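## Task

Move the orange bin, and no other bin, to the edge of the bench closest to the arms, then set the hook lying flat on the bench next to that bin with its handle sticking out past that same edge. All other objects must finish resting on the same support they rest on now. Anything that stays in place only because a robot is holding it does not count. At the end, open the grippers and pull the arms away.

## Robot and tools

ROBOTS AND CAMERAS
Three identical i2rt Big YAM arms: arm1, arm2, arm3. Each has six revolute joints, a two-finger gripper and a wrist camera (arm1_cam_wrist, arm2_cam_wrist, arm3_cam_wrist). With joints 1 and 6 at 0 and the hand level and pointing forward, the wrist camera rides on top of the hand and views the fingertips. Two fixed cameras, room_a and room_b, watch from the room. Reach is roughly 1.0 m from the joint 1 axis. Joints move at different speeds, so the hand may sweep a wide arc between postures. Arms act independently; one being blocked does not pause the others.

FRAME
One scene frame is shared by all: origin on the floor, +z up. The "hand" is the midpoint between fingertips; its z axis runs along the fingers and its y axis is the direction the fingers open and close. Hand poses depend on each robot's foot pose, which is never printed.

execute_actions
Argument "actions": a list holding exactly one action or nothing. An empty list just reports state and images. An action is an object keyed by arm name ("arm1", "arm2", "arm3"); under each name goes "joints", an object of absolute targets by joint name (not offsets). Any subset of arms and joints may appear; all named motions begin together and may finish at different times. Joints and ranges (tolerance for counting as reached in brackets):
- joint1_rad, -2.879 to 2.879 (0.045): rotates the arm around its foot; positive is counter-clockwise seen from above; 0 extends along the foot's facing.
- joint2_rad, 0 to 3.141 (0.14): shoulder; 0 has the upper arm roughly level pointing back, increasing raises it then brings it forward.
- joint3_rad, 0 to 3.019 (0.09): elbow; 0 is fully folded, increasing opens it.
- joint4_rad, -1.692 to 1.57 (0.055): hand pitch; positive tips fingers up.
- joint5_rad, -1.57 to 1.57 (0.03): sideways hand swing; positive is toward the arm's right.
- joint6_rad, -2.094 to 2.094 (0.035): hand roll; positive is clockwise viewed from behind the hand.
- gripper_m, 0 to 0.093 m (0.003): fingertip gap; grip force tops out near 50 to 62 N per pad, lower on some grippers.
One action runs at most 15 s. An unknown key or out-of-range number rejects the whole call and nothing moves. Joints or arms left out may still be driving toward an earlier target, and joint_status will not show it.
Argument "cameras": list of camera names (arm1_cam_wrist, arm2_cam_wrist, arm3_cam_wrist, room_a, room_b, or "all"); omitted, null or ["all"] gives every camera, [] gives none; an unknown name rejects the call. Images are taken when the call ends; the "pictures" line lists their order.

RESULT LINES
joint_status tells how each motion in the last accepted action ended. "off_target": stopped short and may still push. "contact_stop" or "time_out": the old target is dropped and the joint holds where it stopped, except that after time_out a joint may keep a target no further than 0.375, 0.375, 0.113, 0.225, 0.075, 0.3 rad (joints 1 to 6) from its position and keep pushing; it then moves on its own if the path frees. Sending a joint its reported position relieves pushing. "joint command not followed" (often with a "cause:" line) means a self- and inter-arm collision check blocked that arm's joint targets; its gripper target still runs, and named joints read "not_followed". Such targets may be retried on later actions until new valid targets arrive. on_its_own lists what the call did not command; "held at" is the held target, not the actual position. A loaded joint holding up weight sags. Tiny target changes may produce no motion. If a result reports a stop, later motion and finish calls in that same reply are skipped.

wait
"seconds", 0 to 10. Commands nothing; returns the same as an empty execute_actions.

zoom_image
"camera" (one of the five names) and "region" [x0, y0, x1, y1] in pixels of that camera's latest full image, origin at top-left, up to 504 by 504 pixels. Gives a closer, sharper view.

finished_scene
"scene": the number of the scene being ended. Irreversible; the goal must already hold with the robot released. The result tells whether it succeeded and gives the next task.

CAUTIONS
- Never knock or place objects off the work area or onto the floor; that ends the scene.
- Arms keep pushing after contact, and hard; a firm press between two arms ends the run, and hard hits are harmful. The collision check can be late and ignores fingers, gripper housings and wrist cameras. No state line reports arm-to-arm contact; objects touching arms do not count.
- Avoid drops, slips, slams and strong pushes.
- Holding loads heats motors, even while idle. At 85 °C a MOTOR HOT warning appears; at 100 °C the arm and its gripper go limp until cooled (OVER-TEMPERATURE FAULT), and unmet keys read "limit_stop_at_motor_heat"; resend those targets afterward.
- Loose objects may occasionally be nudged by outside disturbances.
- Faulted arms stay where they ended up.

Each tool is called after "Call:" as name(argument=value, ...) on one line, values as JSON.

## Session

Call:
execute_actions(actions=[])

Scene clock: 0.00 s.
arm1.joint_positions: joint1_rad=-0.245 joint2_rad=+0.297 joint3_rad=+1.641 joint4_rad=-1.527 joint5_rad=+0.157 joint6_rad=+0.290 gripper_m=+0.095
arm1.joint_status: not commanded
arm1.hand: x=-0.9065 y=-0.0154 z=+1.4407 quat_wxyz=(-0.477, +0.351, -0.677, -0.436) (m; scene frame)
arm2.joint_positions: joint1_rad=-0.153 joint2_rad=+0.575 joint3_rad=+1.529 joint4_rad=-1.175 joint5_rad=-0.086 joint6_rad=-0.747 gripper_m=+0.095
arm2.joint_status: not commanded
arm2.hand: x=+0.0323 y=+0.2011 z=+1.3800 quat_wxyz=(-0.582, +0.695, -0.362, -0.217) (m; scene frame)
arm3.joint_positions: joint1_rad=+0.889 joint2_rad=+0.523 joint3_rad=+1.532 joint4_rad=-1.284 joint5_rad=-0.236 joint6_rad=-0.582 gripper_m=+0.095
arm3.joint_status: not commanded
arm3.hand: x=+0.7782 y=+0.1003 z=+1.4227 quat_wxyz=(-0.307, +0.796, -0.012, -0.521) (m; scene frame)
pictures: arm1_cam_wrist, arm2_cam_wrist, arm3_cam_wrist, room_a, room_b
Images, in order (width x height): arm1_cam_wrist 616x616, arm2_cam_wrist 616x616, arm3_cam_wrist 616x616, room_a 896x504, room_b 896x504.

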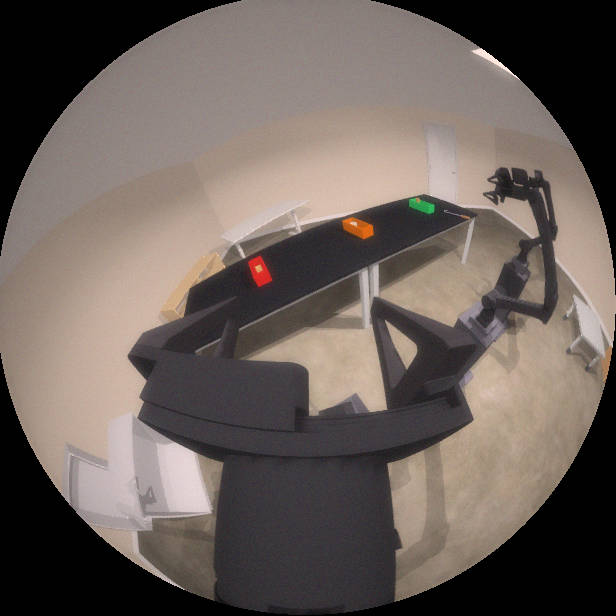

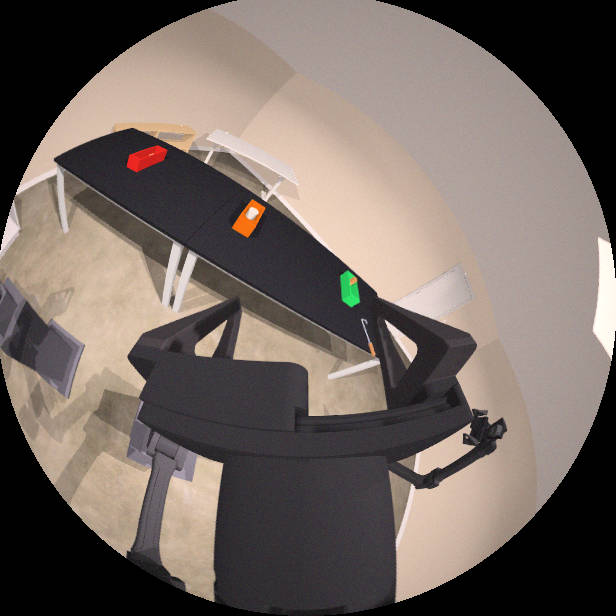

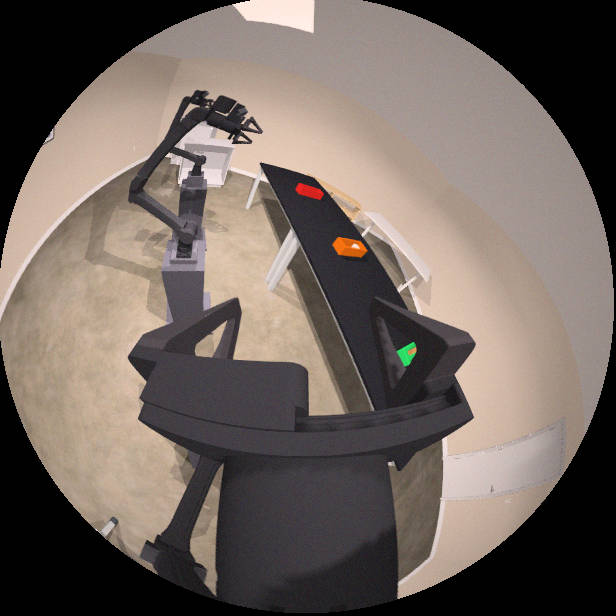

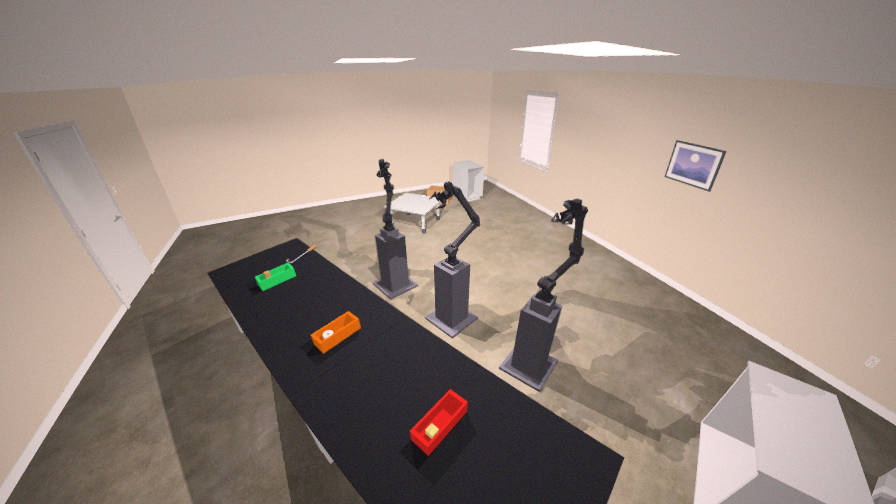

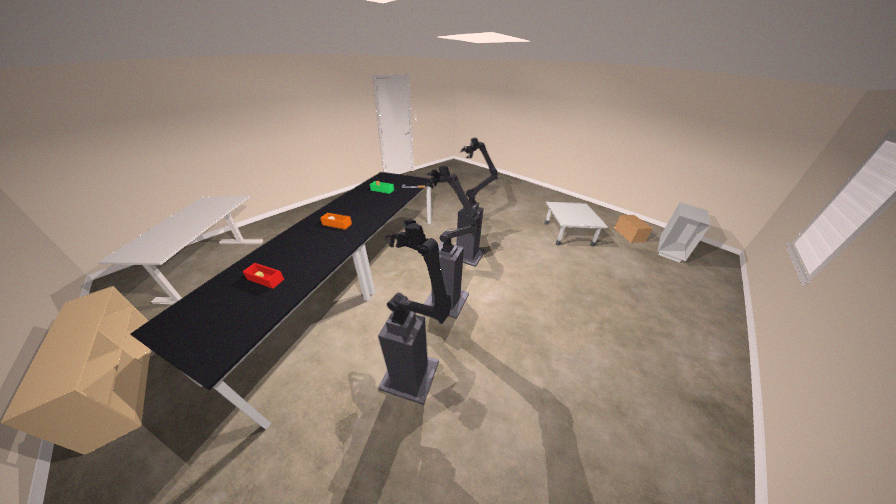

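Call:
execute_actions(actions=[{"arm3":{"joints":{"joint1_rad":-0.63,"joint2_rad":2.36,"joint3_rad":1.2,"joint4_rad":1.21,"joint5_rad":-0.73,"joint6_rad":0}},"arm2":{"joints":{"joint1_rad":0.067,"joint2_rad":1.2,"joint3_rad":0.6,"joint4_rad":0.6,"joint5_rad":0,"joint6_rad":0}},"arm1":{"joints":{"joint1_rad":-0.3,"joint2_rad":2.1,"joint3_rad":1.8,"joint4_rad":0.3,"joint5_rad":1.2,"joint6_rad":0}}}], cameras=["arm2_cam_wrist","arm3_cam_wrist"])

Scene clock: 6.87 s.
arm1.joint_positions: joint1_rad=-0.293 joint2_rad=+2.111 joint3_rad=+1.783 joint4_rad=+0.275 joint5_rad=+1.198 joint6_rad=+0.013 gripper_m=+0.095
arm1.joint_status: all done
arm1.hand: x=-0.5940 y=+0.7028 z=+1.1077 quat_wxyz=(-0.701, +0.056, -0.710, -0.039) (m; scene frame)
arm2.joint_positions: joint1_rad=+0.059 joint2_rad=+1.214 joint3_rad=+0.611 joint4_rad=+0.572 joint5_rad=-0.002 joint6_rad=-0.013 gripper_m=+0.095
arm2.joint_status: all done
arm2.hand: x=+0.0059 y=+0.5115 z=+1.0110 quat_wxyz=(-0.494, +0.515, -0.504, -0.486) (m; scene frame)
arm3.joint_positions: joint1_rad=-0.637 joint2_rad=+2.358 joint3_rad=+1.200 joint4_rad=+1.194 joint5_rad=-0.727 joint6_rad=-0.012 gripper_m=+0.095
arm3.joint_status: all done
arm3.hand: x=+1.3122 y=+0.5970 z=+0.7948 quat_wxyz=(-0.521, +0.499, -0.489, -0.490) (m; scene frame)
pictures: arm2_cam_wrist, arm3_cam_wrist
Images, in order (width x height): arm2_cam_wrist 616x616, arm3_cam_wrist 616x616.

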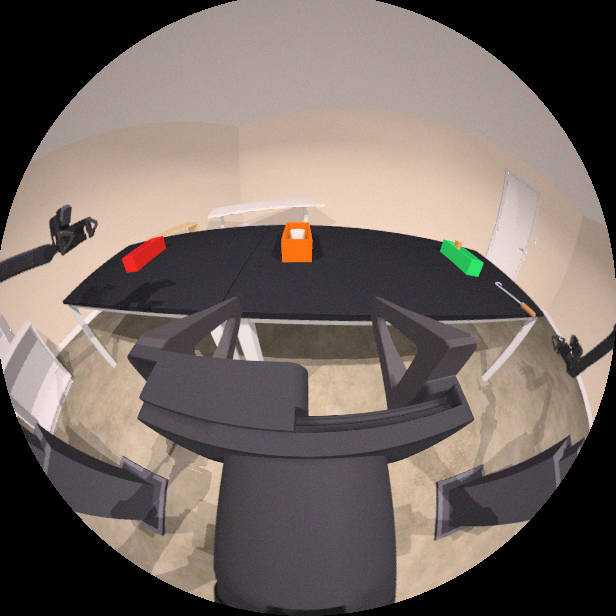

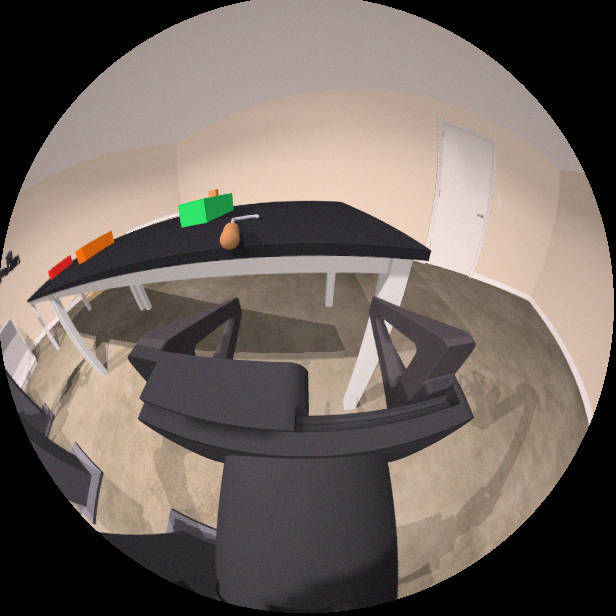

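Call:
execute_actions(actions=[{"arm3":{"joints":{"joint1_rad":-0.48,"joint2_rad":2.39,"joint3_rad":1.4,"joint4_rad":1.03,"joint5_rad":-0.93}}}], cameras=["arm3_cam_wrist"])

Scene clock: 11.13 s.
arm1.joint_positions: joint1_rad=-0.293 joint2_rad=+2.111 joint3_rad=+1.783 joint4_rad=+0.275 joint5_rad=+1.198 joint6_rad=+0.013 gripper_m=+0.095
arm1.joint_status: not commanded
arm1.hand: x=-0.5940 y=+0.7028 z=+1.1077 quat_wxyz=(-0.701, +0.056, -0.710, -0.039) (m; scene frame)
arm2.joint_positions: joint1_rad=+0.059 joint2_rad=+1.214 joint3_rad=+0.611 joint4_rad=+0.572 joint5_rad=-0.002 joint6_rad=-0.013 gripper_m=+0.095
arm2.joint_status: not commanded
arm2.hand: x=+0.0059 y=+0.5115 z=+1.0110 quat_wxyz=(-0.494, +0.515, -0.504, -0.486) (m; scene frame)
arm3.joint_positions: joint1_rad=-0.476 joint2_rad=+2.377 joint3_rad=+1.372 joint4_rad=+1.035 joint5_rad=-0.928 joint6_rad=-0.012 gripper_m=+0.095
arm3.joint_status: all done
arm3.hand: x=+1.2108 y=+0.6899 z=+0.8139 quat_wxyz=(-0.423, +0.581, -0.393, -0.573) (m; scene frame)
pictures: arm3_cam_wrist
Images, in order (width x height): arm3_cam_wrist 616x616.

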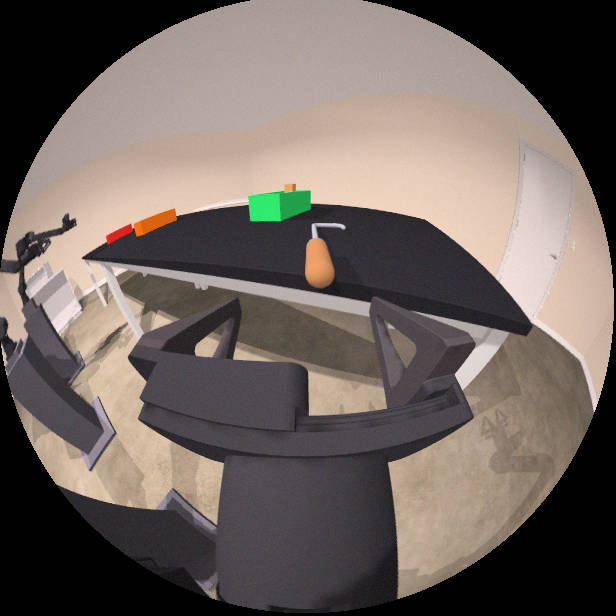

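Call:
execute_actions(actions=[{"arm3":{"joints":{"joint1_rad":-0.365,"joint2_rad":2.53,"joint3_rad":1.69,"joint4_rad":0.86,"joint5_rad":-0.81}}}], cameras=["arm3_cam_wrist"])

Scene clock: 15.43 s.
arm1.joint_positions: joint1_rad=-0.293 joint2_rad=+2.111 joint3_rad=+1.783 joint4_rad=+0.275 joint5_rad=+1.198 joint6_rad=+0.013 gripper_m=+0.095
arm1.joint_status: not commanded
arm1.hand: x=-0.5940 y=+0.7028 z=+1.1077 quat_wxyz=(-0.701, +0.056, -0.710, -0.039) (m; scene frame)
arm2.joint_positions: joint1_rad=+0.059 joint2_rad=+1.214 joint3_rad=+0.611 joint4_rad=+0.572 joint5_rad=-0.002 joint6_rad=-0.013 gripper_m=+0.095
arm2.joint_status: not commanded
arm2.hand: x=+0.0059 y=+0.5115 z=+1.0110 quat_wxyz=(-0.494, +0.515, -0.504, -0.486) (m; scene frame)
arm3.joint_positions: joint1_rad=-0.361 joint2_rad=+2.529 joint3_rad=+1.633 joint4_rad=+0.860 joint5_rad=-0.814 joint6_rad=-0.008 gripper_m=+0.095
arm3.joint_status: all done
arm3.hand: x=+1.1773 y=+0.7813 z=+0.7741 quat_wxyz=(-0.398, +0.583, -0.417, -0.573) (m; scene frame)
pictures: arm3_cam_wrist
Images, in order (width x height): arm3_cam_wrist 616x616.

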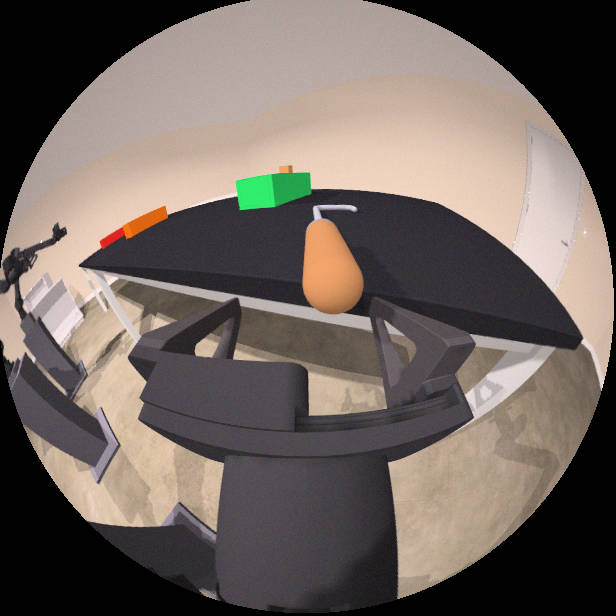

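Call:
execute_actions(actions=[{"arm3":{"joints":{"joint4_rad":0.95}}}], cameras=[])

Call:
execute_actions(actions=[{"arm3":{"joints":{"joint2_rad":2.57,"joint3_rad":1.78,"joint4_rad":0.82}}}], cameras=["arm3_cam_wrist"])

Scene clock: 17.97 s.
arm1.joint_positions: joint1_rad=-0.293 joint2_rad=+2.111 joint3_rad=+1.783 joint4_rad=+0.275 joint5_rad=+1.198 joint6_rad=+0.013 gripper_m=+0.095
arm1.joint_status: not commanded
arm1.hand: x=-0.5940 y=+0.7028 z=+1.1077 quat_wxyz=(-0.701, +0.056, -0.710, -0.039) (m; scene frame)
arm2.joint_positions: joint1_rad=+0.059 joint2_rad=+1.214 joint3_rad=+0.611 joint4_rad=+0.572 joint5_rad=-0.002 joint6_rad=-0.013 gripper_m=+0.095
arm2.joint_status: not commanded
arm2.hand: x=+0.0059 y=+0.5115 z=+1.0110 quat_wxyz=(-0.494, +0.515, -0.504, -0.486) (m; scene frame)
arm3.joint_positions: joint1_rad=-0.361 joint2_rad=+2.529 joint3_rad=+1.633 joint4_rad=+0.929 joint5_rad=-0.814 joint6_rad=-0.008 gripper_m=+0.095
arm3.joint_status: all done
arm3.hand: x=+1.1772 y=+0.7814 z=+0.7874 quat_wxyz=(-0.422, +0.579, -0.393, -0.576) (m; scene frame)
pictures: none
No camera images: the call's "cameras" was empty. Leave "cameras" out to get every camera's image.

Scene clock: 19.87 s.
arm1.joint_positions: joint1_rad=-0.293 joint2_rad=+2.111 joint3_rad=+1.783 joint4_rad=+0.275 joint5_rad=+1.198 joint6_rad=+0.013 gripper_m=+0.095
arm1.joint_status: not commanded
arm1.hand: x=-0.5940 y=+0.7028 z=+1.1077 quat_wxyz=(-0.701, +0.056, -0.710, -0.039) (m; scene frame)
arm2.joint_positions: joint1_rad=+0.059 joint2_rad=+1.214 joint3_rad=+0.611 joint4_rad=+0.572 joint5_rad=-0.002 joint6_rad=-0.013 gripper_m=+0.095
arm2.joint_status: not commanded
arm2.hand: x=+0.0059 y=+0.5115 z=+1.0110 quat_wxyz=(-0.494, +0.515, -0.504, -0.486) (m; scene frame)
arm3.joint_positions: joint1_rad=-0.385 joint2_rad=+2.541 joint3_rad=+1.672 joint4_rad=+0.838 joint5_rad=-0.835 joint6_rad=-0.008 gripper_m=+0.095
arm3.joint_status: joint3_rad time_out (moved +0.039 of +0.147); the others done
arm3.on_its_own: joint3_rad reads +1.672 and still pushes toward +1.780 since a time_out
arm3.hand: x=+1.1968 y=+0.7826 z=+0.7775 quat_wxyz=(-0.400, +0.582, -0.417, -0.572) (m; scene frame)
pictures: arm3_cam_wrist
Images, in order (width x height): arm3_cam_wrist 616x616.

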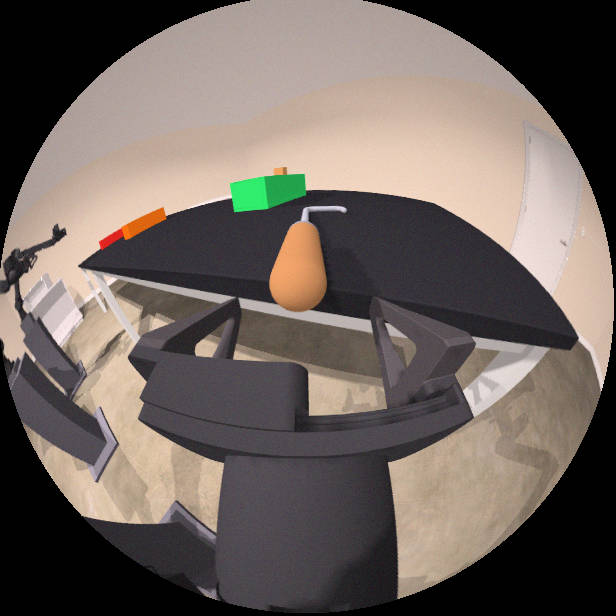

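Call:
execute_actions(actions=[{"arm3":{"joints":{"joint2_rad":2.45,"joint3_rad":1.66,"gripper_m":0.065}}}], cameras=["arm3_cam_wrist"])

Scene clock: 23.57 s.
arm1.joint_positions: joint1_rad=-0.293 joint2_rad=+2.111 joint3_rad=+1.783 joint4_rad=+0.275 joint5_rad=+1.198 joint6_rad=+0.013 gripper_m=+0.095
arm1.joint_status: not commanded
arm1.hand: x=-0.5940 y=+0.7028 z=+1.1077 quat_wxyz=(-0.701, +0.056, -0.710, -0.039) (m; scene frame)
arm2.joint_positions: joint1_rad=+0.059 joint2_rad=+1.214 joint3_rad=+0.611 joint4_rad=+0.572 joint5_rad=-0.002 joint6_rad=-0.013 gripper_m=+0.095
arm2.joint_status: not commanded
arm2.hand: x=+0.0059 y=+0.5115 z=+1.0110 quat_wxyz=(-0.494, +0.515, -0.504, -0.486) (m; scene frame)
arm3.joint_positions: joint1_rad=-0.375 joint2_rad=+2.469 joint3_rad=+1.666 joint4_rad=+0.822 joint5_rad=-0.813 joint6_rad=-0.008 gripper_m=+0.065
arm3.joint_status: all done
arm3.hand: x=+1.1958 y=+0.7924 z=+0.8293 quat_wxyz=(-0.422, +0.577, -0.402, -0.572) (m; scene frame)
pictures: arm3_cam_wrist
Images, in order (width x height): arm3_cam_wrist 616x616.

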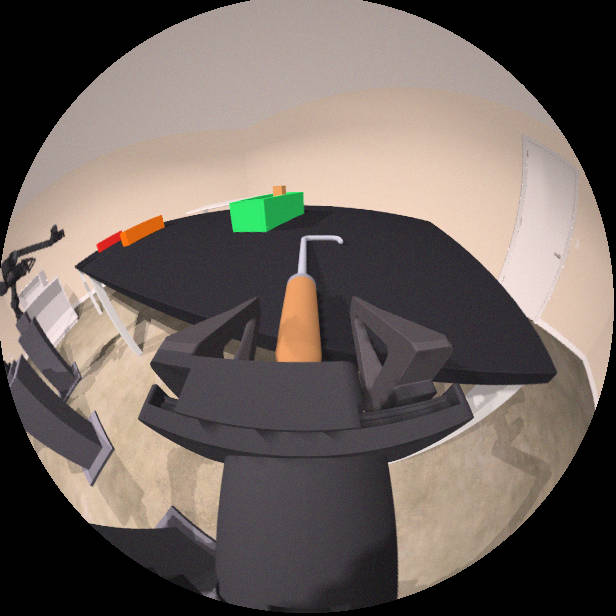

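Call:
execute_actions(actions=[{"arm3":{"joints":{"joint1_rad":-0.34,"joint5_rad":-0.79,"joint3_rad":1.78,"gripper_m":0.08}}}], cameras=[])

Call:
execute_actions(actions=[{"arm3":{"joints":{"joint2_rad":2.555}}}], cameras=["arm3_cam_wrist"])

Scene clock: 27.27 s.
arm1.joint_positions: joint1_rad=-0.293 joint2_rad=+2.111 joint3_rad=+1.783 joint4_rad=+0.275 joint5_rad=+1.198 joint6_rad=+0.013 gripper_m=+0.095
arm1.joint_status: not commanded
arm1.hand: x=-0.5940 y=+0.7028 z=+1.1077 quat_wxyz=(-0.701, +0.056, -0.710, -0.039) (m; scene frame)
arm2.joint_positions: joint1_rad=+0.059 joint2_rad=+1.214 joint3_rad=+0.611 joint4_rad=+0.572 joint5_rad=-0.002 joint6_rad=-0.013 gripper_m=+0.095
arm2.joint_status: not commanded
arm2.hand: x=+0.0059 y=+0.5115 z=+1.0110 quat_wxyz=(-0.494, +0.515, -0.504, -0.486) (m; scene frame)
arm3.joint_positions: joint1_rad=-0.343 joint2_rad=+2.469 joint3_rad=+1.736 joint4_rad=+0.822 joint5_rad=-0.794 joint6_rad=-0.008 gripper_m=+0.080
arm3.joint_status: all done
arm3.hand: x=+1.1811 y=+0.8180 z=+0.8621 quat_wxyz=(-0.442, +0.575, -0.374, -0.579) (m; scene frame)
pictures: none
No camera images: the call's "cameras" was empty. Leave "cameras" out to get every camera's image.

Scene clock: 28.17 s.
arm1.joint_positions: joint1_rad=-0.293 joint2_rad=+2.111 joint3_rad=+1.783 joint4_rad=+0.275 joint5_rad=+1.198 joint6_rad=+0.013 gripper_m=+0.095
arm1.joint_status: not commanded
arm1.hand: x=-0.5940 y=+0.7028 z=+1.1077 quat_wxyz=(-0.701, +0.056, -0.710, -0.039) (m; scene frame)
arm2.joint_positions: joint1_rad=+0.059 joint2_rad=+1.214 joint3_rad=+0.611 joint4_rad=+0.572 joint5_rad=-0.002 joint6_rad=-0.013 gripper_m=+0.095
arm2.joint_status: not commanded
arm2.hand: x=+0.0059 y=+0.5115 z=+1.0110 quat_wxyz=(-0.494, +0.515, -0.504, -0.486) (m; scene frame)
arm3.joint_positions: joint1_rad=-0.343 joint2_rad=+2.544 joint3_rad=+1.736 joint4_rad=+0.826 joint5_rad=-0.794 joint6_rad=-0.011 gripper_m=+0.080
arm3.joint_status: all done
arm3.hand: x=+1.1786 y=+0.8123 z=+0.8022 quat_wxyz=(-0.418, +0.580, -0.398, -0.575) (m; scene frame)
pictures: arm3_cam_wrist
Images, in order (width x height): arm3_cam_wrist 616x616.

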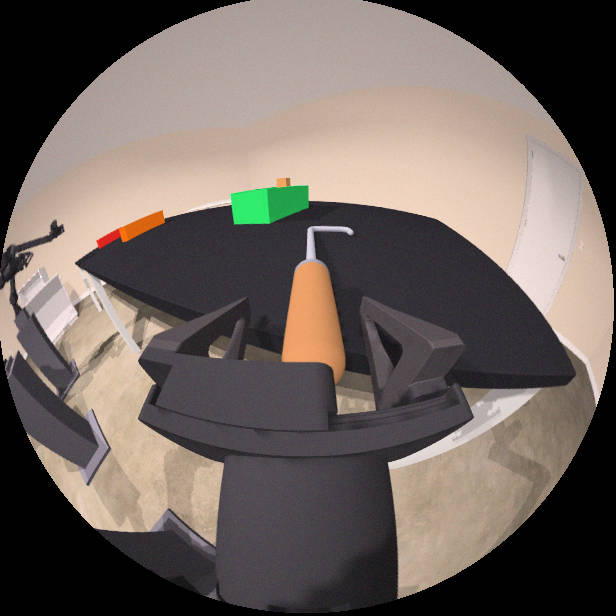

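Call:
execute_actions(actions=[{"arm3":{"joints":{"gripper_m":0}}}], cameras=[])

Call:
execute_actions(actions=[{"arm3":{"joints":{"joint2_rad":2.1,"joint3_rad":1.5,"joint4_rad":0.75}}}], cameras=["arm3_cam_wrist"])

Call:
execute_actions(actions=[{"arm3":{"joints":{"joint1_rad":0.8,"joint5_rad":0.7}}}], cameras=[])

Call:
execute_actions(actions=[{"arm3":{"joints":{"joint2_rad":2.52,"joint3_rad":2.03,"joint4_rad":0.69}}}], cameras=["arm3_cam_wrist","room_a"])

Scene clock: 32.60 s.
arm1.joint_positions: joint1_rad=-0.293 joint2_rad=+2.111 joint3_rad=+1.783 joint4_rad=+0.275 joint5_rad=+1.198 joint6_rad=+0.013 gripper_m=+0.095
arm1.joint_status: not commanded
arm1.hand: x=-0.5940 y=+0.7028 z=+1.1077 quat_wxyz=(-0.701, +0.056, -0.710, -0.039) (m; scene frame)
arm2.joint_positions: joint1_rad=+0.059 joint2_rad=+1.214 joint3_rad=+0.611 joint4_rad=+0.572 joint5_rad=-0.002 joint6_rad=-0.013 gripper_m=+0.095
arm2.joint_status: not commanded
arm2.hand: x=+0.0059 y=+0.5115 z=+1.0110 quat_wxyz=(-0.494, +0.515, -0.504, -0.486) (m; scene frame)
arm3.joint_positions: joint1_rad=-0.343 joint2_rad=+2.544 joint3_rad=+1.736 joint4_rad=+0.826 joint5_rad=-0.790 joint6_rad=-0.011 gripper_m=+0.031
arm3.joint_status: gripper_m off_target (ended at +0.031, target +0.000)
arm3.hand: x=+1.1793 y=+0.8125 z=+0.8021 quat_wxyz=(-0.419, +0.579, -0.399, -0.574) (m; scene frame)
pictures: none
No camera images: the call's "cameras" was empty. Leave "cameras" out to get every camera's image.

Scene clock: 34.27 s.
arm1.joint_positions: joint1_rad=-0.293 joint2_rad=+2.111 joint3_rad=+1.783 joint4_rad=+0.275 joint5_rad=+1.198 joint6_rad=+0.013 gripper_m=+0.095
arm1.joint_status: not commanded
arm1.hand: x=-0.5940 y=+0.7028 z=+1.1077 quat_wxyz=(-0.701, +0.056, -0.710, -0.039) (m; scene frame)
arm2.joint_positions: joint1_rad=+0.059 joint2_rad=+1.214 joint3_rad=+0.611 joint4_rad=+0.572 joint5_rad=-0.002 joint6_rad=-0.013 gripper_m=+0.095
arm2.joint_status: not commanded
arm2.hand: x=+0.0059 y=+0.5115 z=+1.0110 quat_wxyz=(-0.494, +0.515, -0.504, -0.486) (m; scene frame)
arm3.joint_positions: joint1_rad=-0.343 joint2_rad=+2.124 joint3_rad=+1.482 joint4_rad=+0.725 joint5_rad=-0.788 joint6_rad=-0.008 gripper_m=+0.031
arm3.joint_status: all done
arm3.hand: x=+1.1553 y=+0.7650 z=+0.9916 quat_wxyz=(-0.441, +0.574, -0.377, -0.577) (m; scene frame)
pictures: arm3_cam_wrist
Images, in order (width x height): arm3_cam_wrist 616x616.

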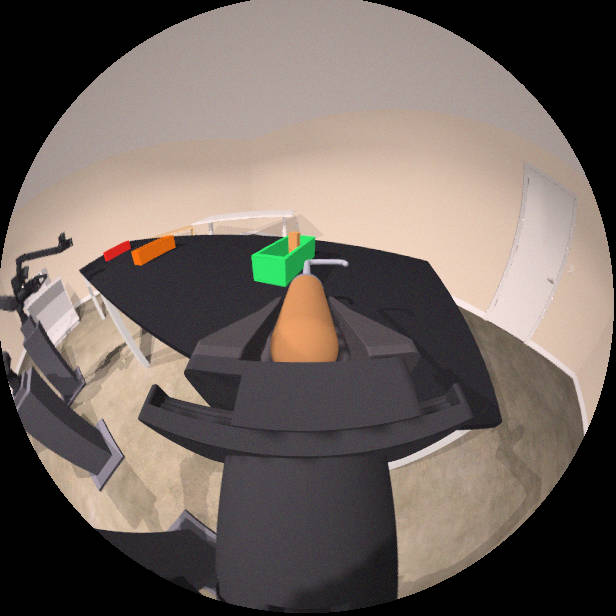

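Scene clock: 36.43 s.
arm1.joint_positions: joint1_rad=-0.293 joint2_rad=+2.111 joint3_rad=+1.783 joint4_rad=+0.275 joint5_rad=+1.198 joint6_rad=+0.013 gripper_m=+0.095
arm1.joint_status: not commanded
arm1.hand: x=-0.5940 y=+0.7028 z=+1.1077 quat_wxyz=(-0.701, +0.056, -0.710, -0.039) (m; scene frame)
arm2.joint_positions: joint1_rad=+0.059 joint2_rad=+1.214 joint3_rad=+0.611 joint4_rad=+0.572 joint5_rad=-0.002 joint6_rad=-0.013 gripper_m=+0.095
arm2.joint_status: not commanded
arm2.hand: x=+0.0059 y=+0.5115 z=+1.0110 quat_wxyz=(-0.494, +0.515, -0.504, -0.486) (m; scene frame)
arm3.joint_positions: joint1_rad=+0.792 joint2_rad=+2.124 joint3_rad=+1.482 joint4_rad=+0.723 joint5_rad=+0.702 joint6_rad=-0.004 gripper_m=+0.031
arm3.joint_status: all done
arm3.hand: x=+0.5125 y=+0.6946 z=+0.9890 quat_wxyz=(-0.509, +0.468, -0.501, -0.520) (m; scene frame)
pictures: none
No camera images: the call's "cameras" was empty. Leave "cameras" out to get every camera's image.

Scene clock: 38.00 s.
arm1.joint_positions: joint1_rad=-0.293 joint2_rad=+2.111 joint3_rad=+1.783 joint4_rad=+0.275 joint5_rad=+1.198 joint6_rad=+0.013 gripper_m=+0.095
arm1.joint_status: not commanded
arm1.hand: x=-0.5940 y=+0.7028 z=+1.1077 quat_wxyz=(-0.701, +0.056, -0.710, -0.039) (m; scene frame)
arm2.joint_positions: joint1_rad=+0.059 joint2_rad=+1.214 joint3_rad=+0.611 joint4_rad=+0.572 joint5_rad=-0.002 joint6_rad=-0.013 gripper_m=+0.095
arm2.joint_status: not commanded
arm2.hand: x=+0.0059 y=+0.5115 z=+1.0110 quat_wxyz=(-0.494, +0.515, -0.504, -0.486) (m; scene frame)
arm3.joint_positions: joint1_rad=+0.794 joint2_rad=+2.548 joint3_rad=+1.952 joint4_rad=+0.666 joint5_rad=+0.701 joint6_rad=-0.003 gripper_m=+0.031
arm3.joint_status: all done
arm3.hand: x=+0.4449 y=+0.7754 z=+0.8700 quat_wxyz=(-0.508, +0.473, -0.500, -0.518) (m; scene frame)
pictures: arm3_cam_wrist, room_a
Images, in order (width x height): arm3_cam_wrist 616x616, room_a 896x504.

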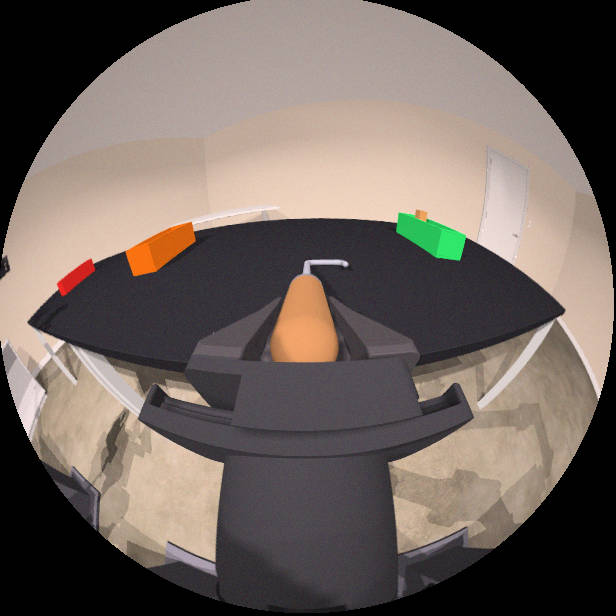

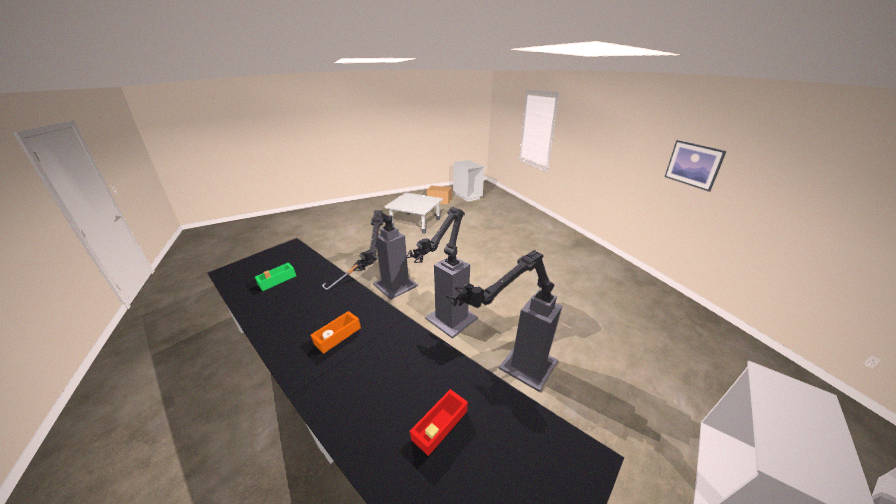

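Call:
execute_actions(actions=[{"arm3":{"joints":{"joint2_rad":2.62}}}], cameras=["arm3_cam_wrist"])

Scene clock: 40.07 s.
arm1.joint_positions: joint1_rad=-0.293 joint2_rad=+2.111 joint3_rad=+1.783 joint4_rad=+0.275 joint5_rad=+1.198 joint6_rad=+0.013 gripper_m=+0.095
arm1.joint_status: not commanded
arm1.hand: x=-0.5940 y=+0.7028 z=+1.1077 quat_wxyz=(-0.701, +0.056, -0.710, -0.039) (m; scene frame)
arm2.joint_positions: joint1_rad=+0.059 joint2_rad=+1.214 joint3_rad=+0.611 joint4_rad=+0.572 joint5_rad=-0.002 joint6_rad=-0.013 gripper_m=+0.095
arm2.joint_status: not commanded
arm2.hand: x=+0.0059 y=+0.5115 z=+1.0110 quat_wxyz=(-0.494, +0.515, -0.504, -0.486) (m; scene frame)
arm3.joint_positions: joint1_rad=+0.795 joint2_rad=+2.608 joint3_rad=+1.969 joint4_rad=+0.681 joint5_rad=+0.701 joint6_rad=-0.003 gripper_m=+0.031
arm3.joint_status: all done
arm3.hand: x=+0.4446 y=+0.7744 z=+0.8293 quat_wxyz=(-0.507, +0.483, -0.501, -0.508) (m; scene frame)
pictures: arm3_cam_wrist
Images, in order (width x height): arm3_cam_wrist 616x616.

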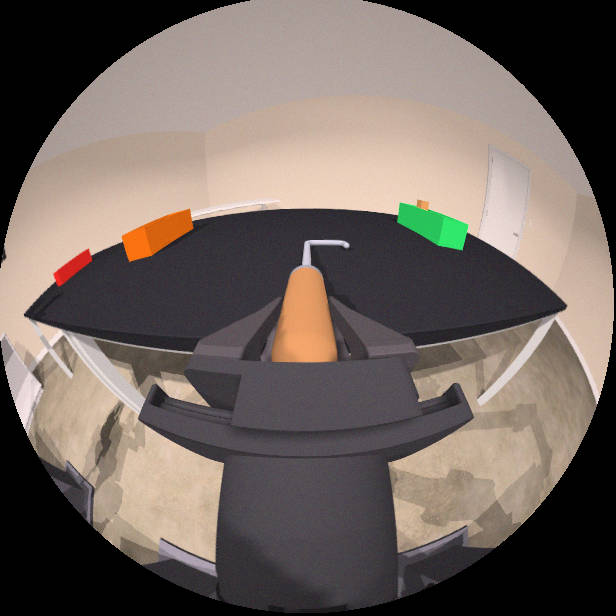

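Call:
execute_actions(actions=[{"arm3":{"joints":{"joint2_rad":2.66}}}], cameras=[])

Call:
execute_actions(actions=[{"arm3":{"joints":{"gripper_m":0.093}}}], cameras=[])

Call:
execute_actions(actions=[{"arm3":{"joints":{"joint2_rad":2.3}}}], cameras=[])

Call:
execute_actions(actions=[{"arm3":{"joints":{"joint1_rad":0,"joint2_rad":0.8,"joint3_rad":0.8,"joint4_rad":0}},"arm2":{"joints":{"joint1_rad":-0.69,"joint5_rad":-0.75,"joint4_rad":0.86}}}], cameras=[])

Call:
execute_actions(actions=[{"arm2":{"joints":{"joint2_rad":2.32,"joint3_rad":1.54}}}], cameras=["arm2_cam_wrist"])

Call:
execute_actions(actions=[{"arm2":{"joints":{"joint1_rad":-0.585,"joint2_rad":2.525,"joint3_rad":1.955,"joint4_rad":0.62,"joint5_rad":-0.645}}}], cameras=["arm2_cam_wrist"])

Scene clock: 46.03 s.
arm1.joint_positions: joint1_rad=-0.293 joint2_rad=+2.111 joint3_rad=+1.783 joint4_rad=+0.275 joint5_rad=+1.198 joint6_rad=+0.013 gripper_m=+0.095
arm1.joint_status: not commanded
arm1.hand: x=-0.5940 y=+0.7028 z=+1.1077 quat_wxyz=(-0.701, +0.056, -0.710, -0.039) (m; scene frame)
arm2.joint_positions: joint1_rad=+0.059 joint2_rad=+1.214 joint3_rad=+0.611 joint4_rad=+0.572 joint5_rad=-0.002 joint6_rad=-0.013 gripper_m=+0.095
arm2.joint_status: not commanded
arm2.hand: x=+0.0059 y=+0.5115 z=+1.0110 quat_wxyz=(-0.494, +0.515, -0.504, -0.486) (m; scene frame)
arm3.joint_positions: joint1_rad=+0.795 joint2_rad=+2.630 joint3_rad=+1.973 joint4_rad=+0.685 joint5_rad=+0.701 joint6_rad=-0.003 gripper_m=+0.031
arm3.joint_status: all done
arm3.hand: x=+0.4453 y=+0.7735 z=+0.8127 quat_wxyz=(-0.506, +0.488, -0.502, -0.504) (m; scene frame)
pictures: none
No camera images: the call's "cameras" was empty. Leave "cameras" out to get every camera's image.

Scene clock: 46.73 s.
arm1.joint_positions: joint1_rad=-0.293 joint2_rad=+2.111 joint3_rad=+1.783 joint4_rad=+0.275 joint5_rad=+1.198 joint6_rad=+0.013 gripper_m=+0.095
arm1.joint_status: not commanded
arm1.hand: x=-0.5940 y=+0.7028 z=+1.1077 quat_wxyz=(-0.701, +0.056, -0.710, -0.039) (m; scene frame)
arm2.joint_positions: joint1_rad=+0.059 joint2_rad=+1.214 joint3_rad=+0.611 joint4_rad=+0.572 joint5_rad=-0.002 joint6_rad=-0.013 gripper_m=+0.095
arm2.joint_status: not commanded
arm2.hand: x=+0.0059 y=+0.5115 z=+1.0110 quat_wxyz=(-0.494, +0.515, -0.504, -0.486) (m; scene frame)
arm3.joint_positions: joint1_rad=+0.795 joint2_rad=+2.631 joint3_rad=+1.973 joint4_rad=+0.685 joint5_rad=+0.701 joint6_rad=-0.003 gripper_m=+0.093
arm3.joint_status: all done
arm3.hand: x=+0.4454 y=+0.7734 z=+0.8124 quat_wxyz=(-0.506, +0.488, -0.502, -0.504) (m; scene frame)
pictures: none
No camera images: the call's "cameras" was empty. Leave "cameras" out to get every camera's image.

Scene clock: 48.27 s.
arm1.joint_positions: joint1_rad=-0.293 joint2_rad=+2.111 joint3_rad=+1.783 joint4_rad=+0.275 joint5_rad=+1.198 joint6_rad=+0.013 gripper_m=+0.095
arm1.joint_status: not commanded
arm1.hand: x=-0.5940 y=+0.7028 z=+1.1077 quat_wxyz=(-0.701, +0.056, -0.710, -0.039) (m; scene frame)
arm2.joint_positions: joint1_rad=+0.059 joint2_rad=+1.214 joint3_rad=+0.611 joint4_rad=+0.572 joint5_rad=-0.002 joint6_rad=-0.013 gripper_m=+0.095
arm2.joint_status: not commanded
arm2.hand: x=+0.0059 y=+0.5115 z=+1.0110 quat_wxyz=(-0.494, +0.515, -0.504, -0.486) (m; scene frame)
arm3.joint_positions: joint1_rad=+0.795 joint2_rad=+2.285 joint3_rad=+2.017 joint4_rad=+0.691 joint5_rad=+0.701 joint6_rad=-0.003 gripper_m=+0.093
arm3.joint_status: all done
arm3.hand: x=+0.4540 y=+0.7615 z=+1.1388 quat_wxyz=(-0.508, +0.340, -0.478, -0.631) (m; scene frame)
pictures: none
No camera images: the call's "cameras" was empty. Leave "cameras" out to get every camera's image.

Scene clock: 50.10 s.
arm1.joint_positions: joint1_rad=-0.293 joint2_rad=+2.111 joint3_rad=+1.783 joint4_rad=+0.275 joint5_rad=+1.198 joint6_rad=+0.013 gripper_m=+0.095
arm1.joint_status: not commanded
arm1.hand: x=-0.5940 y=+0.7028 z=+1.1077 quat_wxyz=(-0.701, +0.056, -0.710, -0.039) (m; scene frame)
arm2.joint_positions: joint1_rad=-0.684 joint2_rad=+1.214 joint3_rad=+0.611 joint4_rad=+0.834 joint5_rad=-0.748 joint6_rad=-0.012 gripper_m=+0.095
arm2.joint_status: all done
arm2.hand: x=+0.2330 y=+0.4180 z=+1.0666 quat_wxyz=(-0.579, +0.501, -0.411, -0.495) (m; scene frame)
arm3.joint_positions: joint1_rad=-0.003 joint2_rad=+0.807 joint3_rad=+0.803 joint4_rad=+0.003 joint5_rad=+0.704 joint6_rad=-0.003 gripper_m=+0.093
arm3.joint_status: all done
arm3.hand: x=+1.0780 y=+0.3927 z=+1.2365 quat_wxyz=(-0.659, +0.262, -0.656, -0.258) (m; scene frame)
pictures: none
No camera images: the call's "cameras" was empty. Leave "cameras" out to get every camera's image.

Scene clock: 51.90 s.
arm1.joint_positions: joint1_rad=-0.293 joint2_rad=+2.111 joint3_rad=+1.783 joint4_rad=+0.275 joint5_rad=+1.198 joint6_rad=+0.013 gripper_m=+0.095
arm1.joint_status: not commanded
arm1.hand: x=-0.5940 y=+0.7028 z=+1.1077 quat_wxyz=(-0.701, +0.056, -0.710, -0.039) (m; scene frame)
arm2.joint_positions: joint1_rad=-0.684 joint2_rad=+2.338 joint3_rad=+1.490 joint4_rad=+0.842 joint5_rad=-0.749 joint6_rad=-0.012 gripper_m=+0.095
arm2.joint_status: all done
arm2.hand: x=+0.4529 y=+0.6540 z=+0.7950 quat_wxyz=(-0.498, +0.509, -0.498, -0.495) (m; scene frame)
arm3.joint_positions: joint1_rad=-0.003 joint2_rad=+0.807 joint3_rad=+0.803 joint4_rad=+0.003 joint5_rad=+0.704 joint6_rad=-0.003 gripper_m=+0.093
arm3.joint_status: not commanded
arm3.hand: x=+1.0780 y=+0.3927 z=+1.2365 quat_wxyz=(-0.659, +0.262, -0.656, -0.258) (m; scene frame)
pictures: arm2_cam_wrist
Images, in order (width x height): arm2_cam_wrist 616x616.

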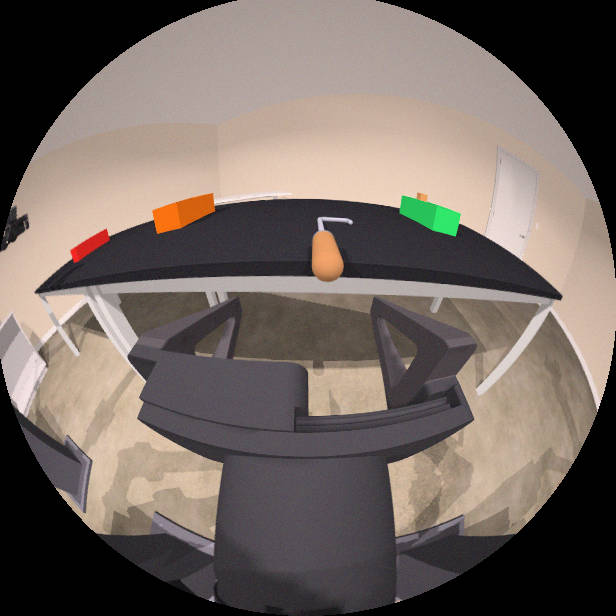

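Scene clock: 53.17 s.
arm1.joint_positions: joint1_rad=-0.293 joint2_rad=+2.111 joint3_rad=+1.783 joint4_rad=+0.275 joint5_rad=+1.198 joint6_rad=+0.013 gripper_m=+0.095
arm1.joint_status: not commanded
arm1.hand: x=-0.5940 y=+0.7028 z=+1.1077 quat_wxyz=(-0.701, +0.056, -0.710, -0.039) (m; scene frame)
arm2.joint_positions: joint1_rad=-0.576 joint2_rad=+2.534 joint3_rad=+1.906 joint4_rad=+0.633 joint5_rad=-0.646 joint6_rad=-0.011 gripper_m=+0.095
arm2.joint_status: all done
arm2.hand: x=+0.4526 y=+0.7755 z=+0.7929 quat_wxyz=(-0.500, +0.510, -0.493, -0.497) (m; scene frame)
arm3.joint_positions: joint1_rad=-0.003 joint2_rad=+0.807 joint3_rad=+0.803 joint4_rad=+0.003 joint5_rad=+0.704 joint6_rad=-0.003 gripper_m=+0.093
arm3.joint_status: not commanded
arm3.hand: x=+1.0780 y=+0.3927 z=+1.2365 quat_wxyz=(-0.659, +0.262, -0.656, -0.258) (m; scene frame)
pictures: arm2_cam_wrist
Images, in order (width x height): arm2_cam_wrist 616x616.

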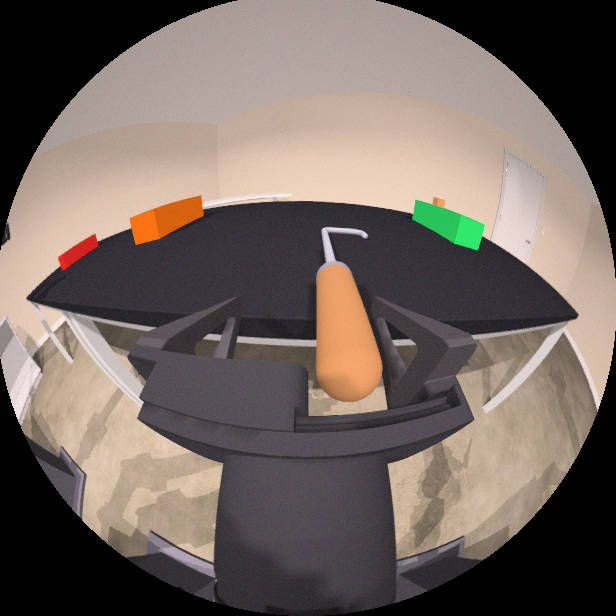

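Call:
execute_actions(actions=[{"arm2":{"joints":{"gripper_m":0,"joint1_rad":-0.6}}}], cameras=[])

Call:
execute_actions(actions=[{"arm2":{"joints":{"joint2_rad":2.32,"joint4_rad":0.52}}}], cameras=[])

Call:
execute_actions(actions=[{"arm2":{"joints":{"joint2_rad":2.11,"joint4_rad":0.33,"joint6_rad":1.58}}}], cameras=[])

Call:
execute_actions(actions=[{"arm2":{"joints":{"joint1_rad":0.12,"joint5_rad":0}}}], cameras=["arm1_cam_wrist","arm2_cam_wrist","room_a"])

Scene clock: 59.50 s.
arm1.joint_positions: joint1_rad=-0.293 joint2_rad=+2.111 joint3_rad=+1.783 joint4_rad=+0.275 joint5_rad=+1.198 joint6_rad=+0.013 gripper_m=+0.095
arm1.joint_status: not commanded
arm1.hand: x=-0.5940 y=+0.7028 z=+1.1077 quat_wxyz=(-0.701, +0.056, -0.710, -0.039) (m; scene frame)
arm2.joint_positions: joint1_rad=-0.589 joint2_rad=+2.534 joint3_rad=+1.906 joint4_rad=+0.633 joint5_rad=-0.647 joint6_rad=-0.011 gripper_m=+0.031
arm2.joint_status: gripper_m off_target (ended at +0.031, target +0.000); the others done
arm2.hand: x=+0.4625 y=+0.7696 z=+0.7930 quat_wxyz=(-0.503, +0.507, -0.497, -0.494) (m; scene frame)
arm3.joint_positions: joint1_rad=-0.003 joint2_rad=+0.807 joint3_rad=+0.803 joint4_rad=+0.003 joint5_rad=+0.704 joint6_rad=-0.003 gripper_m=+0.093
arm3.joint_status: not commanded
arm3.hand: x=+1.0780 y=+0.3927 z=+1.2365 quat_wxyz=(-0.659, +0.262, -0.656, -0.258) (m; scene frame)
pictures: none
No camera images: the call's "cameras" was empty. Leave "cameras" out to get every camera's image.

Scene clock: 60.87 s.
arm1.joint_positions: joint1_rad=-0.293 joint2_rad=+2.111 joint3_rad=+1.783 joint4_rad=+0.275 joint5_rad=+1.198 joint6_rad=+0.013 gripper_m=+0.095
arm1.joint_status: not commanded
arm1.hand: x=-0.5940 y=+0.7028 z=+1.1077 quat_wxyz=(-0.701, +0.056, -0.710, -0.039) (m; scene frame)
arm2.joint_positions: joint1_rad=-0.589 joint2_rad=+2.361 joint3_rad=+1.906 joint4_rad=+0.512 joint5_rad=-0.645 joint6_rad=-0.007 gripper_m=+0.031
arm2.joint_status: all done
arm2.hand: x=+0.4630 y=+0.7713 z=+0.9189 quat_wxyz=(-0.521, +0.502, -0.480, -0.497) (m; scene frame)
arm3.joint_positions: joint1_rad=-0.003 joint2_rad=+0.807 joint3_rad=+0.803 joint4_rad=+0.003 joint5_rad=+0.704 joint6_rad=-0.003 gripper_m=+0.093
arm3.joint_status: not commanded
arm3.hand: x=+1.0780 y=+0.3927 z=+1.2365 quat_wxyz=(-0.659, +0.262, -0.656, -0.258) (m; scene frame)
pictures: none
No camera images: the call's "cameras" was empty. Leave "cameras" out to get every camera's image.

Scene clock: 63.03 s.
arm1.joint_positions: joint1_rad=-0.293 joint2_rad=+2.111 joint3_rad=+1.783 joint4_rad=+0.275 joint5_rad=+1.198 joint6_rad=+0.013 gripper_m=+0.095
arm1.joint_status: not commanded
arm1.hand: x=-0.5940 y=+0.7028 z=+1.1077 quat_wxyz=(-0.701, +0.056, -0.710, -0.039) (m; scene frame)
arm2.joint_positions: joint1_rad=-0.589 joint2_rad=+2.134 joint3_rad=+1.906 joint4_rad=+0.324 joint5_rad=-0.647 joint6_rad=+1.548 gripper_m=+0.031
arm2.joint_status: all done
arm2.hand: x=+0.4443 y=+0.7497 z=+1.0744 quat_wxyz=(-0.030, +0.030, -0.682, -0.730) (m; scene frame)
arm3.joint_positions: joint1_rad=-0.003 joint2_rad=+0.807 joint3_rad=+0.803 joint4_rad=+0.003 joint5_rad=+0.704 joint6_rad=-0.003 gripper_m=+0.093
arm3.joint_status: not commanded
arm3.hand: x=+1.0780 y=+0.3927 z=+1.2365 quat_wxyz=(-0.659, +0.262, -0.656, -0.258) (m; scene frame)
pictures: none
No camera images: the call's "cameras" was empty. Leave "cameras" out to get every camera's image.

Scene clock: 65.40 s.
arm1.joint_positions: joint1_rad=-0.293 joint2_rad=+2.111 joint3_rad=+1.783 joint4_rad=+0.275 joint5_rad=+1.198 joint6_rad=+0.013 gripper_m=+0.095
arm1.joint_status: not commanded
arm1.hand: x=-0.5940 y=+0.7028 z=+1.1077 quat_wxyz=(-0.701, +0.056, -0.710, -0.039) (m; scene frame)
arm2.joint_positions: joint1_rad=+0.121 joint2_rad=+2.143 joint3_rad=+1.906 joint4_rad=+0.319 joint5_rad=+0.000 joint6_rad=+1.552 gripper_m=+0.031
arm2.joint_status: all done
arm2.hand: x=-0.0502 y=+0.8971 z=+1.0637 quat_wxyz=(+0.015, +0.030, -0.681, -0.732) (m; scene frame)
arm3.joint_positions: joint1_rad=-0.003 joint2_rad=+0.807 joint3_rad=+0.803 joint4_rad=+0.003 joint5_rad=+0.704 joint6_rad=-0.003 gripper_m=+0.093
arm3.joint_status: not commanded
arm3.hand: x=+1.0780 y=+0.3927 z=+1.2365 quat_wxyz=(-0.659, +0.262, -0.656, -0.258) (m; scene frame)
pictures: arm1_cam_wrist, arm2_cam_wrist, room_a
Images, in order (width x height): arm1_cam_wrist 616x616, arm2_cam_wrist 616x616, room_a 896x504.

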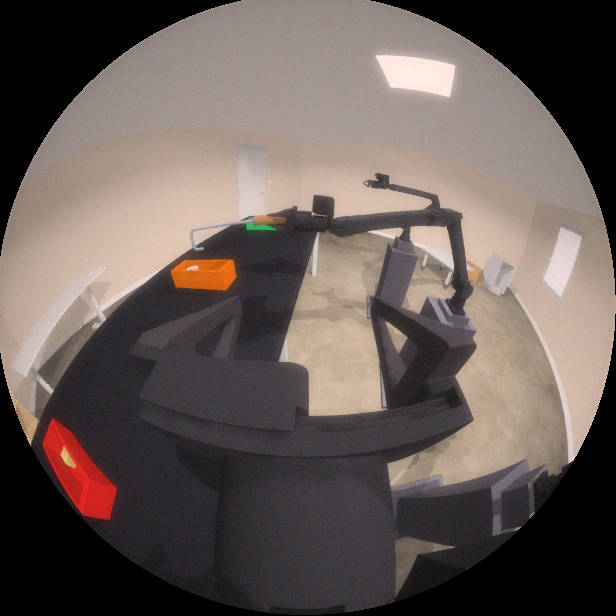

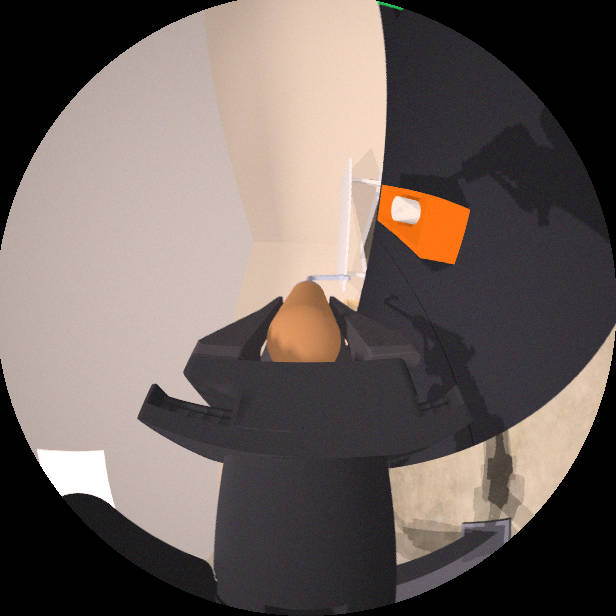

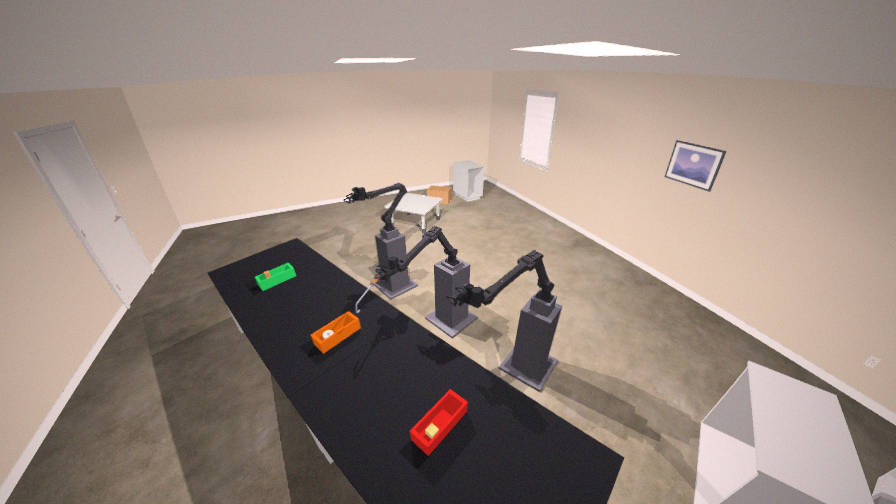

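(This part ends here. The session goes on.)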